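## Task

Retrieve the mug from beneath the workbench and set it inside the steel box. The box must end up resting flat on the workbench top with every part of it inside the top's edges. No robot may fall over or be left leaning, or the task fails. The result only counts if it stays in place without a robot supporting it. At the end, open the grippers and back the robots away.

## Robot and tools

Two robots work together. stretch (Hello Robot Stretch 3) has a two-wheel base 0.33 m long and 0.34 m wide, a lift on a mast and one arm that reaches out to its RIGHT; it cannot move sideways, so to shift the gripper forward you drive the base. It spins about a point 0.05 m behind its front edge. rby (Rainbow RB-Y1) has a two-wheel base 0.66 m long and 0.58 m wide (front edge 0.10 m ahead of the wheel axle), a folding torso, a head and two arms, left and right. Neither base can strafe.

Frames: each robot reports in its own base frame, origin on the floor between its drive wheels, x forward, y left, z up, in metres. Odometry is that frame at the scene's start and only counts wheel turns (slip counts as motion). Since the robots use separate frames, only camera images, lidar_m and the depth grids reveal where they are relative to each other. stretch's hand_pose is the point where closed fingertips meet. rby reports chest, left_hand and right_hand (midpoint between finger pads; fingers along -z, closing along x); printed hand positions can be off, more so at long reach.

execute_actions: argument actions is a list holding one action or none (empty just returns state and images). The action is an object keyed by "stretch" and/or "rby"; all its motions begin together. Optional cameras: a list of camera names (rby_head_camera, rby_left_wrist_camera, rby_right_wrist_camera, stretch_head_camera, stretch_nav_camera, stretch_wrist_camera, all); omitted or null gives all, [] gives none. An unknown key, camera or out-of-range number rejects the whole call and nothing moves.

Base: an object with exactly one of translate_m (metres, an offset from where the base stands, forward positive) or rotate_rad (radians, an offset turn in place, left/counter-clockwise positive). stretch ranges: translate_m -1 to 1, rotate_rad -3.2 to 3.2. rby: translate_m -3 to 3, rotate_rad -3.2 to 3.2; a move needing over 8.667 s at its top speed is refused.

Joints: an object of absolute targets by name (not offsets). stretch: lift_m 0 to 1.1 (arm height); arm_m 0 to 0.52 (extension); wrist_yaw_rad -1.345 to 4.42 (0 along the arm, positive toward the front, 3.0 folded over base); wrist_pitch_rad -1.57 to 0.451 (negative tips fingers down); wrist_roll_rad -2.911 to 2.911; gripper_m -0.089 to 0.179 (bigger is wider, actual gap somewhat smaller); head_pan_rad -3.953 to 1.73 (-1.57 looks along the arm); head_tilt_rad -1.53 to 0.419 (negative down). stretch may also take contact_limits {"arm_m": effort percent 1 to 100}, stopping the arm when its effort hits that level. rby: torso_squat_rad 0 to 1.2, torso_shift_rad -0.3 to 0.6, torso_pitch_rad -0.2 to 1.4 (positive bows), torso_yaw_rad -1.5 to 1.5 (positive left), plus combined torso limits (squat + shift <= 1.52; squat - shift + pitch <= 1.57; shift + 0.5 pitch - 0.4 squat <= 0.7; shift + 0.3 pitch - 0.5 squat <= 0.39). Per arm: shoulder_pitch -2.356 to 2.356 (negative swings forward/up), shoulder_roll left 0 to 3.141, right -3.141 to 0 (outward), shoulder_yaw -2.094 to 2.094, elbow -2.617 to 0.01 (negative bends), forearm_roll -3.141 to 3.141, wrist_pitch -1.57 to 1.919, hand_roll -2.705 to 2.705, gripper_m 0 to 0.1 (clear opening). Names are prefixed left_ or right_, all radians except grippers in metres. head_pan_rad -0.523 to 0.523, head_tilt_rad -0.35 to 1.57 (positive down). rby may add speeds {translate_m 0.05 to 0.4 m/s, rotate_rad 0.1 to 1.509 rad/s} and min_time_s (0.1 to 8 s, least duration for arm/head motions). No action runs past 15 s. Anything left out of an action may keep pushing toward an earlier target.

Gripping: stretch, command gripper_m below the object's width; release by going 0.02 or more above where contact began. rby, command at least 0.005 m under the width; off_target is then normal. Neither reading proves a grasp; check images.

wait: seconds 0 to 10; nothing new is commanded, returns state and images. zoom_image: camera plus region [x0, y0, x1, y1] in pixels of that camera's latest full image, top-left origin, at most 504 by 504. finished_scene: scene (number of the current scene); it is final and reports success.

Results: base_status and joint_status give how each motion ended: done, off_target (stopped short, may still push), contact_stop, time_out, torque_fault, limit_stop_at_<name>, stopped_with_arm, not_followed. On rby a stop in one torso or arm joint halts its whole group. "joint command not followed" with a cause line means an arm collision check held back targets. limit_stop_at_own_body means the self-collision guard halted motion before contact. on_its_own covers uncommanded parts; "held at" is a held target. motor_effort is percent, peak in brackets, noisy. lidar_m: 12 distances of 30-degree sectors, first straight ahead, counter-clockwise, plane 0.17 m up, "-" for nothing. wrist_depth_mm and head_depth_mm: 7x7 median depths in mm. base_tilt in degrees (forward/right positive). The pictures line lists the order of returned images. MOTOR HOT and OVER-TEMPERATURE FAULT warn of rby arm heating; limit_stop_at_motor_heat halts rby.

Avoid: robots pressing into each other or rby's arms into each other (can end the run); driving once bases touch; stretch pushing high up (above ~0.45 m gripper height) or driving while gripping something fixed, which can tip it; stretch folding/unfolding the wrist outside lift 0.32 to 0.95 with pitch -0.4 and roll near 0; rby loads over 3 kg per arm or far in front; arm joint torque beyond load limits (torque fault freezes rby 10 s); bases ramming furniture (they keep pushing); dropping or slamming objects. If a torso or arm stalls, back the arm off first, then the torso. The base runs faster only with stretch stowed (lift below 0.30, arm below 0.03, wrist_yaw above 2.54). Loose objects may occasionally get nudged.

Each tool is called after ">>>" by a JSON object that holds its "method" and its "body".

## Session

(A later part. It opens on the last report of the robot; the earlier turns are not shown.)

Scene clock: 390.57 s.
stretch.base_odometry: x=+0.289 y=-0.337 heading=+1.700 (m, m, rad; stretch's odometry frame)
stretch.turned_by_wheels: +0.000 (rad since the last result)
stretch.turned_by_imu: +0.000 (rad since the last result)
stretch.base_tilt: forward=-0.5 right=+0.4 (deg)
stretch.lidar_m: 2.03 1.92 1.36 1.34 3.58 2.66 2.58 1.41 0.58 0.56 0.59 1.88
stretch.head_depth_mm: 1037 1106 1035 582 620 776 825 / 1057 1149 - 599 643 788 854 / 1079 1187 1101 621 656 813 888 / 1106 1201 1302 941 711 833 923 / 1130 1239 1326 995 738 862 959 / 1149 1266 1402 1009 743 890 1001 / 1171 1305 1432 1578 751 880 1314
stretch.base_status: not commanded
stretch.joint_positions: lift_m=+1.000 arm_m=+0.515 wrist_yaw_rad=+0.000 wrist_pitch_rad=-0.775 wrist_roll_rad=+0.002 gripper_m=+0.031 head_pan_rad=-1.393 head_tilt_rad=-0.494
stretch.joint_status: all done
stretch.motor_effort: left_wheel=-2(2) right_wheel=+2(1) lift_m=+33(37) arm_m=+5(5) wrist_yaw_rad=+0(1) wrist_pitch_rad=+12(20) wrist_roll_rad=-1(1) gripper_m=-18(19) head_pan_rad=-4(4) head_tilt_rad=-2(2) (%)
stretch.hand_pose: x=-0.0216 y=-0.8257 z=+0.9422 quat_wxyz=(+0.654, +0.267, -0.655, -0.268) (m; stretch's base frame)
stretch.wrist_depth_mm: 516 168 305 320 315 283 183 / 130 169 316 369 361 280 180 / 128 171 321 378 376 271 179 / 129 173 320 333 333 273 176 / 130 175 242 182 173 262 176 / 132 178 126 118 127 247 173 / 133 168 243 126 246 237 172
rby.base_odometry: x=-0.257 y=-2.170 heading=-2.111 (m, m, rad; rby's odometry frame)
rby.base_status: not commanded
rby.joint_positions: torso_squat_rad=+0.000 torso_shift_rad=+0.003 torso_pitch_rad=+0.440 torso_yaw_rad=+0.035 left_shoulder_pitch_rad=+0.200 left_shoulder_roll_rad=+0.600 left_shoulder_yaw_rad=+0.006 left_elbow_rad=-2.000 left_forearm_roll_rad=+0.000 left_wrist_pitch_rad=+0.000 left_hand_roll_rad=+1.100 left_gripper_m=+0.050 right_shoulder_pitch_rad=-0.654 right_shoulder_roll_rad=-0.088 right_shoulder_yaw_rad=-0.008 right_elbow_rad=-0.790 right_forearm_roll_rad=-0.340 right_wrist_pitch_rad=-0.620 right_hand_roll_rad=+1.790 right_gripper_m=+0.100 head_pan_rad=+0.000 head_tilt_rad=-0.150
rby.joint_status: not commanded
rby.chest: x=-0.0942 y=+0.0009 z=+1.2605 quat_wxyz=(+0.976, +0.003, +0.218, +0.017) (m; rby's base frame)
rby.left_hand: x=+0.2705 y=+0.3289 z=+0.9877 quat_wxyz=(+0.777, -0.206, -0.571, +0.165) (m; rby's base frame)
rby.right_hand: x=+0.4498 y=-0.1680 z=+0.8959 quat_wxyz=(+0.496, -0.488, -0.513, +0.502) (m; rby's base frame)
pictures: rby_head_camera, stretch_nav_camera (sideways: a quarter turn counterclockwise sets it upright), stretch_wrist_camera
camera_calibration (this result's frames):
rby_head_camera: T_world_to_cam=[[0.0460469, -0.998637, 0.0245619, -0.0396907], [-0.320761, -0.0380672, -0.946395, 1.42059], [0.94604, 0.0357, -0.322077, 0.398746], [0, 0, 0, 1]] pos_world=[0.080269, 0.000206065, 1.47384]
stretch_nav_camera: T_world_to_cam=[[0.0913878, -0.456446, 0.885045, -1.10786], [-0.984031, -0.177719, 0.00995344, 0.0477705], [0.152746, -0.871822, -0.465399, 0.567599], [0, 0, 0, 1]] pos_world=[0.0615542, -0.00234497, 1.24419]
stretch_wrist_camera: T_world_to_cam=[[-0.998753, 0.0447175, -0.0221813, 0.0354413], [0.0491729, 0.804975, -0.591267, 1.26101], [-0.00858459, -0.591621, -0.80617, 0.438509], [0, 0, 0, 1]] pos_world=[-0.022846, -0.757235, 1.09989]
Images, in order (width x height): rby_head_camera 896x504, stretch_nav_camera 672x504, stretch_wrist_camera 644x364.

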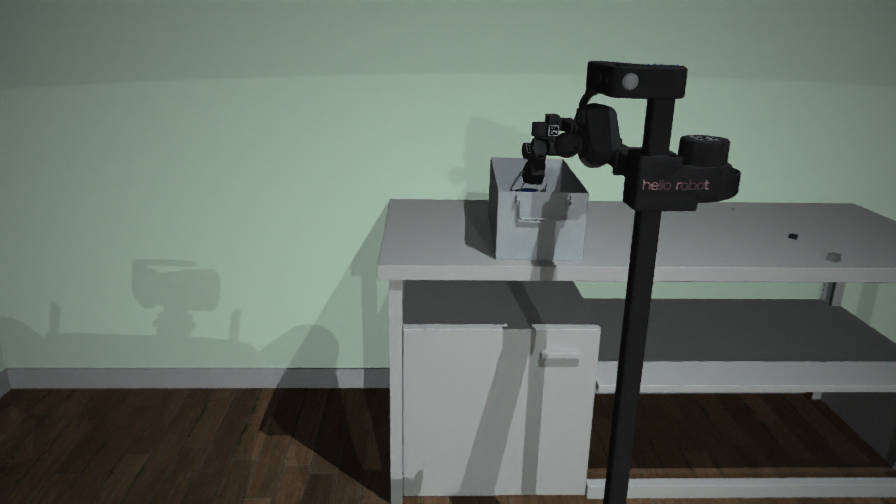

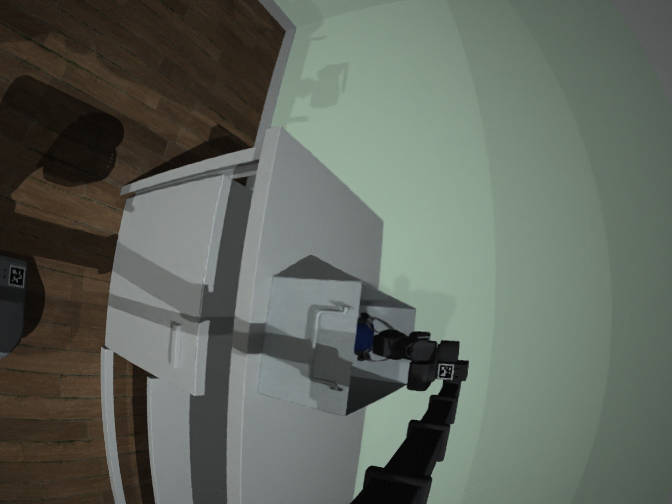

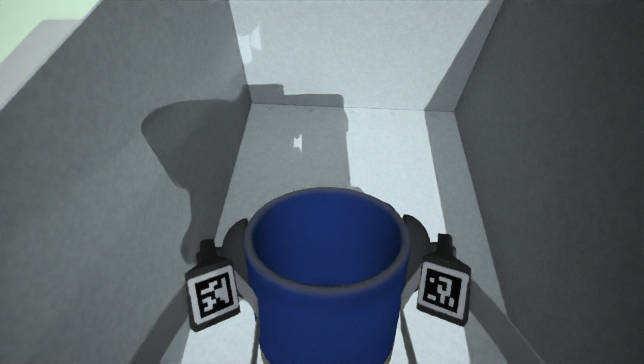

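>>> {"method": "execute_actions", "body": {"actions": [{"stretch":{"joints":{"lift_m":0.955}}}], "cameras": []}}

>>> {"method": "execute_actions", "body": {"actions": [{"stretch":{"joints":{"gripper_m":0.13}}}], "cameras": []}}

>>> {"method": "execute_actions", "body": {"actions": [{"stretch":{"joints":{"lift_m":1.1,"wrist_pitch_rad":0}}}], "cameras": ["stretch_wrist_camera"]}}

>>> {"method": "execute_actions", "body": {"actions": [{"stretch":{"joints":{"arm_m":0.005}}}], "cameras": ["stretch_head_camera","rby_head_camera"]}}

Scene clock: 395.70 s.
stretch.base_odometry: x=+0.289 y=-0.337 heading=+1.700 (m, m, rad; stretch's odometry frame)
stretch.turned_by_wheels: +0.000 (rad since the last result)
stretch.turned_by_imu: -0.001 (rad since the last result)
stretch.base_tilt: forward=-0.5 right=+0.5 (deg)
stretch.lidar_m: 2.03 1.92 1.36 1.34 3.57 2.65 2.57 1.41 0.58 0.56 0.59 1.87
stretch.head_depth_mm: 1043 1124 - 581 621 775 825 / 1063 1149 1072 590 641 790 851 / 1083 1185 1108 622 657 810 885 / 1100 1199 1313 943 708 833 920 / 1129 1230 1330 998 738 862 956 / 1154 1267 1406 1003 745 890 998 / 1177 1288 1429 1585 748 878 1319
stretch.base_status: not commanded
stretch.joint_positions: lift_m=+0.955 arm_m=+0.515 wrist_yaw_rad=+0.000 wrist_pitch_rad=-0.776 wrist_roll_rad=+0.002 gripper_m=+0.031 head_pan_rad=-1.393 head_tilt_rad=-0.494
stretch.joint_status: all done
stretch.motor_effort: left_wheel=-2(2) right_wheel=+1(1) lift_m=+33(31) arm_m=+5(5) wrist_yaw_rad=+1(0) wrist_pitch_rad=+12(12) wrist_roll_rad=-1(1) gripper_m=-18(19) head_pan_rad=-4(4) head_tilt_rad=-2(2) (%)
stretch.hand_pose: x=-0.0216 y=-0.8256 z=+0.8972 quat_wxyz=(+0.654, +0.267, -0.655, -0.268) (m; stretch's base frame)
stretch.wrist_depth_mm: 125 167 306 317 311 282 182 / 126 170 315 354 354 277 180 / 128 171 301 314 313 270 179 / 129 173 272 279 281 266 176 / 130 176 242 182 172 245 176 / 133 177 126 118 126 227 174 / 133 168 203 127 204 207 172
rby.base_odometry: x=-0.257 y=-2.170 heading=-2.111 (m, m, rad; rby's odometry frame)
rby.base_status: not commanded
rby.joint_positions: torso_squat_rad=+0.000 torso_shift_rad=+0.003 torso_pitch_rad=+0.440 torso_yaw_rad=+0.035 left_shoulder_pitch_rad=+0.200 left_shoulder_roll_rad=+0.600 left_shoulder_yaw_rad=+0.006 left_elbow_rad=-2.000 left_forearm_roll_rad=+0.000 left_wrist_pitch_rad=+0.000 left_hand_roll_rad=+1.100 left_gripper_m=+0.050 right_shoulder_pitch_rad=-0.654 right_shoulder_roll_rad=-0.088 right_shoulder_yaw_rad=-0.008 right_elbow_rad=-0.790 right_forearm_roll_rad=-0.340 right_wrist_pitch_rad=-0.620 right_hand_roll_rad=+1.790 right_gripper_m=+0.100 head_pan_rad=+0.000 head_tilt_rad=-0.150
rby.joint_status: not commanded
rby.chest: x=-0.0942 y=+0.0009 z=+1.2605 quat_wxyz=(+0.976, +0.003, +0.218, +0.017) (m; rby's base frame)
rby.left_hand: x=+0.2705 y=+0.3289 z=+0.9877 quat_wxyz=(+0.777, -0.206, -0.571, +0.165) (m; rby's base frame)
rby.right_hand: x=+0.4498 y=-0.1680 z=+0.8959 quat_wxyz=(+0.496, -0.488, -0.513, +0.502) (m; rby's base frame)
pictures: none
No camera images: the call's "cameras" was empty. Leave "cameras" out to get every camera's image.

Scene clock: 397.20 s.
stretch.base_odometry: x=+0.289 y=-0.337 heading=+1.700 (m, m, rad; stretch's odometry frame)
stretch.turned_by_wheels: +0.000 (rad since the last result)
stretch.turned_by_imu: +0.000 (rad since the last result)
stretch.base_tilt: forward=-0.5 right=+0.4 (deg)
stretch.lidar_m: 2.03 1.93 1.36 1.34 3.57 2.65 2.57 1.41 0.58 0.56 0.59 1.87
stretch.head_depth_mm: 1043 1120 - 579 619 776 822 / 1061 1146 1071 595 642 787 853 / 1086 1170 1103 619 660 813 882 / 1105 1200 1307 945 707 833 924 / 1128 1233 1333 999 739 860 958 / 1151 1257 1399 1003 745 889 994 / 1172 1300 1427 1606 749 881 1312
stretch.base_status: not commanded
stretch.joint_positions: lift_m=+0.955 arm_m=+0.515 wrist_yaw_rad=+0.000 wrist_pitch_rad=-0.766 wrist_roll_rad=+0.002 gripper_m=+0.130 head_pan_rad=-1.393 head_tilt_rad=-0.494
stretch.joint_status: all done
stretch.motor_effort: left_wheel=-2(2) right_wheel=+1(1) lift_m=+33(33) arm_m=+5(5) wrist_yaw_rad=+0(0) wrist_pitch_rad=+7(11) wrist_roll_rad=-1(1) gripper_m=+0(81) head_pan_rad=-4(4) head_tilt_rad=-2(2) (%)
stretch.hand_pose: x=-0.0216 y=-0.8275 z=+0.8988 quat_wxyz=(+0.655, +0.264, -0.656, -0.265) (m; stretch's base frame)
stretch.wrist_depth_mm: 126 168 302 317 309 283 183 / 127 169 314 354 347 278 180 / 128 171 303 322 322 276 178 / 129 173 276 282 279 271 176 / 130 169 252 254 252 247 175 / 131 155 220 207 220 222 174 / 133 195 204 202 201 204 164
rby.base_odometry: x=-0.257 y=-2.170 heading=-2.111 (m, m, rad; rby's odometry frame)
rby.base_status: not commanded
rby.joint_positions: torso_squat_rad=+0.000 torso_shift_rad=+0.003 torso_pitch_rad=+0.440 torso_yaw_rad=+0.035 left_shoulder_pitch_rad=+0.200 left_shoulder_roll_rad=+0.600 left_shoulder_yaw_rad=+0.006 left_elbow_rad=-2.000 left_forearm_roll_rad=+0.000 left_wrist_pitch_rad=+0.000 left_hand_roll_rad=+1.100 left_gripper_m=+0.050 right_shoulder_pitch_rad=-0.654 right_shoulder_roll_rad=-0.088 right_shoulder_yaw_rad=-0.008 right_elbow_rad=-0.790 right_forearm_roll_rad=-0.340 right_wrist_pitch_rad=-0.620 right_hand_roll_rad=+1.790 right_gripper_m=+0.100 head_pan_rad=+0.000 head_tilt_rad=-0.150
rby.joint_status: not commanded
rby.chest: x=-0.0942 y=+0.0009 z=+1.2605 quat_wxyz=(+0.976, +0.003, +0.218, +0.017) (m; rby's base frame)
rby.left_hand: x=+0.2705 y=+0.3289 z=+0.9877 quat_wxyz=(+0.777, -0.206, -0.571, +0.165) (m; rby's base frame)
rby.right_hand: x=+0.4498 y=-0.1680 z=+0.8959 quat_wxyz=(+0.496, -0.488, -0.513, +0.502) (m; rby's base frame)
pictures: none
No camera images: the call's "cameras" was empty. Leave "cameras" out to get every camera's image.

Scene clock: 399.37 s.
stretch.base_odometry: x=+0.289 y=-0.337 heading=+1.700 (m, m, rad; stretch's odometry frame)
stretch.turned_by_wheels: +0.000 (rad since the last result)
stretch.turned_by_imu: -0.001 (rad since the last result)
stretch.base_tilt: forward=-0.5 right=+0.4 (deg)
stretch.lidar_m: 2.03 1.93 1.36 1.35 3.56 2.66 2.58 1.41 0.58 0.56 0.59 1.87
stretch.head_depth_mm: 1017 1154 1028 582 619 774 819 / 1049 1172 1061 602 644 792 854 / 1073 1179 1101 622 657 815 882 / 1101 1205 1304 939 708 833 925 / 1128 1236 1319 996 741 861 961 / 1152 1263 1396 1005 745 895 994 / 1176 1288 1432 1584 750 881 1315
stretch.base_status: not commanded
stretch.joint_positions: lift_m=+1.100 arm_m=+0.515 wrist_yaw_rad=+0.000 wrist_pitch_rad=-0.023 wrist_roll_rad=+0.002 gripper_m=+0.130 head_pan_rad=-1.393 head_tilt_rad=-0.494
stretch.joint_status: all done
stretch.motor_effort: left_wheel=-2(2) right_wheel=+1(1) lift_m=+41(43) arm_m=+5(5) wrist_yaw_rad=+0(1) wrist_pitch_rad=+11(11) wrist_roll_rad=-1(1) gripper_m=+0(1) head_pan_rad=-4(4) head_tilt_rad=-2(2) (%)
stretch.hand_pose: x=-0.0215 y=-0.9152 z=+1.2085 quat_wxyz=(+0.707, +0.009, -0.707, -0.009) (m; stretch's base frame)
stretch.wrist_depth_mm: 492 492 484 484 491 484 495 / 507 506 507 508 502 502 497 / 524 528 525 516 508 514 519 / 534 544 526 535 547 542 539 / 553 560 560 546 561 548 553 / 586 590 596 580 585 561 573 / 609 614 586 593 578 597 594
rby.base_odometry: x=-0.257 y=-2.170 heading=-2.111 (m, m, rad; rby's odometry frame)
rby.base_status: not commanded
rby.joint_positions: torso_squat_rad=+0.000 torso_shift_rad=+0.003 torso_pitch_rad=+0.440 torso_yaw_rad=+0.035 left_shoulder_pitch_rad=+0.200 left_shoulder_roll_rad=+0.600 left_shoulder_yaw_rad=+0.006 left_elbow_rad=-2.000 left_forearm_roll_rad=+0.000 left_wrist_pitch_rad=+0.000 left_hand_roll_rad=+1.100 left_gripper_m=+0.050 right_shoulder_pitch_rad=-0.654 right_shoulder_roll_rad=-0.088 right_shoulder_yaw_rad=-0.008 right_elbow_rad=-0.790 right_forearm_roll_rad=-0.340 right_wrist_pitch_rad=-0.620 right_hand_roll_rad=+1.790 right_gripper_m=+0.100 head_pan_rad=+0.000 head_tilt_rad=-0.150
rby.joint_status: not commanded
rby.chest: x=-0.0942 y=+0.0009 z=+1.2605 quat_wxyz=(+0.976, +0.003, +0.218, +0.017) (m; rby's base frame)
rby.left_hand: x=+0.2705 y=+0.3289 z=+0.9877 quat_wxyz=(+0.777, -0.206, -0.571, +0.165) (m; rby's base frame)
rby.right_hand: x=+0.4498 y=-0.1680 z=+0.8959 quat_wxyz=(+0.496, -0.488, -0.513, +0.502) (m; rby's base frame)
pictures: stretch_wrist_camera
camera_calibration (this result's frames):
stretch_wrist_camera: T_world_to_cam=[[-0.998773, 0.0169688, -0.0465274, 0.0495045], [0.048859, 0.184043, -0.981703, 1.39399], [-0.00809528, -0.982772, -0.184646, -0.508871], [0, 0, 0, 1]] pos_world=[-0.0227848, -0.757498, 1.27683]
Images, in order (width x height): stretch_wrist_camera 644x364.

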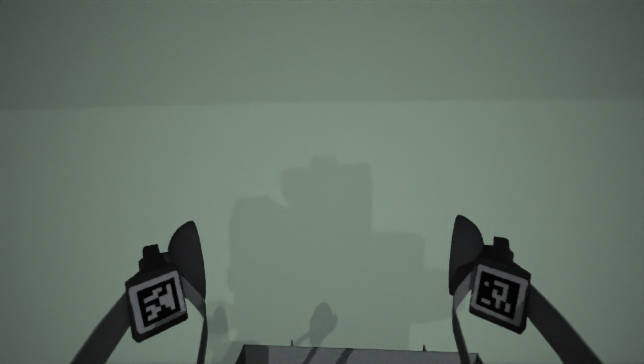

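Scene clock: 404.30 s.
stretch.base_odometry: x=+0.289 y=-0.337 heading=+1.700 (m, m, rad; stretch's odometry frame)
stretch.turned_by_wheels: +0.000 (rad since the last result)
stretch.turned_by_imu: -0.001 (rad since the last result)
stretch.base_tilt: forward=-0.5 right=+0.4 (deg)
stretch.lidar_m: 2.03 1.93 1.37 1.34 3.58 2.65 2.57 1.41 0.58 0.56 0.59 1.87
stretch.head_depth_mm: 1017 - - - - - 826 / 1055 1161 1038 601 648 797 853 / 1080 1174 1062 624 659 810 886 / 1100 1210 1308 944 709 835 923 / 1130 1234 1325 996 741 860 961 / 1151 1268 1396 1008 745 888 998 / 1182 1290 1427 1595 749 881 1311
stretch.base_status: not commanded
stretch.joint_positions: lift_m=+1.100 arm_m=+0.005 wrist_yaw_rad=+0.000 wrist_pitch_rad=-0.023 wrist_roll_rad=+0.002 gripper_m=+0.130 head_pan_rad=-1.393 head_tilt_rad=-0.494
stretch.joint_status: all done
stretch.motor_effort: left_wheel=-2(2) right_wheel=+1(1) lift_m=+40(41) arm_m=-7(7) wrist_yaw_rad=+0(0) wrist_pitch_rad=+10(11) wrist_roll_rad=-1(1) gripper_m=+0(1) head_pan_rad=-4(4) head_tilt_rad=-2(2) (%)
stretch.hand_pose: x=-0.0215 y=-0.4060 z=+1.2086 quat_wxyz=(+0.707, +0.008, -0.707, -0.008) (m; stretch's base frame)
stretch.wrist_depth_mm: 969 978 970 967 971 936 981 / - - - - - - - / - - - - - - - / - - - - - - - / - - - 875 - - - / - - 679 870 822 921 871 / - 651 496 612 600 647 682
rby.base_odometry: x=-0.257 y=-2.170 heading=-2.111 (m, m, rad; rby's odometry frame)
rby.base_status: not commanded
rby.joint_positions: torso_squat_rad=+0.000 torso_shift_rad=+0.003 torso_pitch_rad=+0.440 torso_yaw_rad=+0.035 left_shoulder_pitch_rad=+0.200 left_shoulder_roll_rad=+0.600 left_shoulder_yaw_rad=+0.006 left_elbow_rad=-2.000 left_forearm_roll_rad=+0.000 left_wrist_pitch_rad=+0.000 left_hand_roll_rad=+1.100 left_gripper_m=+0.050 right_shoulder_pitch_rad=-0.654 right_shoulder_roll_rad=-0.088 right_shoulder_yaw_rad=-0.008 right_elbow_rad=-0.790 right_forearm_roll_rad=-0.340 right_wrist_pitch_rad=-0.620 right_hand_roll_rad=+1.790 right_gripper_m=+0.100 head_pan_rad=+0.000 head_tilt_rad=-0.150
rby.joint_status: not commanded
rby.chest: x=-0.0942 y=+0.0009 z=+1.2605 quat_wxyz=(+0.976, +0.003, +0.218, +0.017) (m; rby's base frame)
rby.left_hand: x=+0.2705 y=+0.3289 z=+0.9877 quat_wxyz=(+0.777, -0.206, -0.571, +0.165) (m; rby's base frame)
rby.right_hand: x=+0.4498 y=-0.1680 z=+0.8959 quat_wxyz=(+0.496, -0.488, -0.513, +0.502) (m; rby's base frame)
pictures: rby_head_camera, stretch_head_camera (sideways: a quarter turn clockwise sets it upright)
camera_calibration (this result's frames):
rby_head_camera: T_world_to_cam=[[0.0460471, -0.998637, 0.0245615, -0.0396905], [-0.320762, -0.0380669, -0.946395, 1.42059], [0.94604, 0.0357003, -0.322077, 0.398747], [0, 0, 0, 1]] pos_world=[0.0802691, 0.000205827, 1.47384]
stretch_head_camera: T_world_to_cam=[[-0.0574619, 0.502016, -0.862947, 1.14706], [0.981755, 0.185348, 0.0424524, -0.0563487], [0.181258, -0.844764, -0.503507, 0.614278], [0, 0, 0, 1]] pos_world=[0.00989002, -0.046476, 1.30154]
Images, in order (width x height): rby_head_camera 896x504, stretch_head_camera 896x504.

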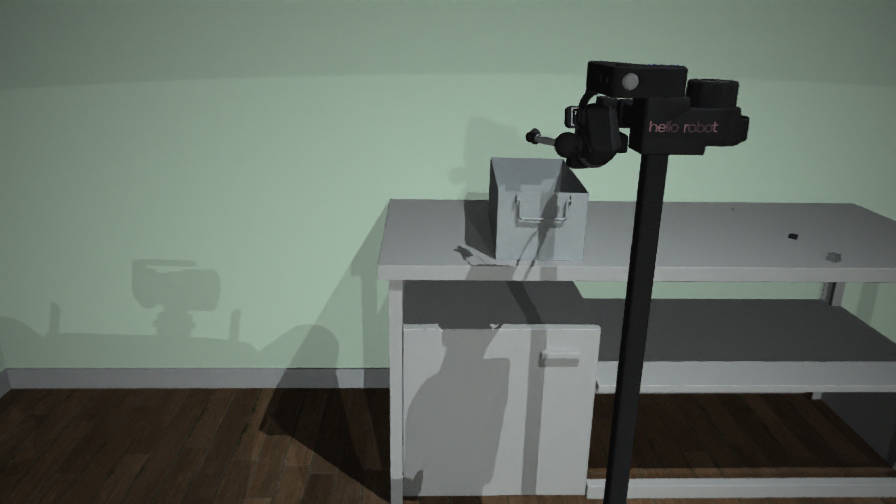

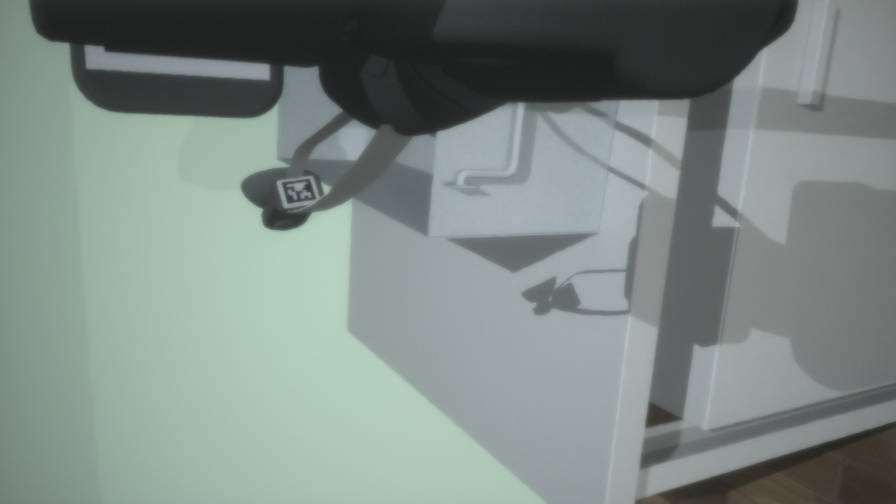

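>>> {"method": "finished_scene", "body": {"scene": 1}}

The scene is finished: the task was done.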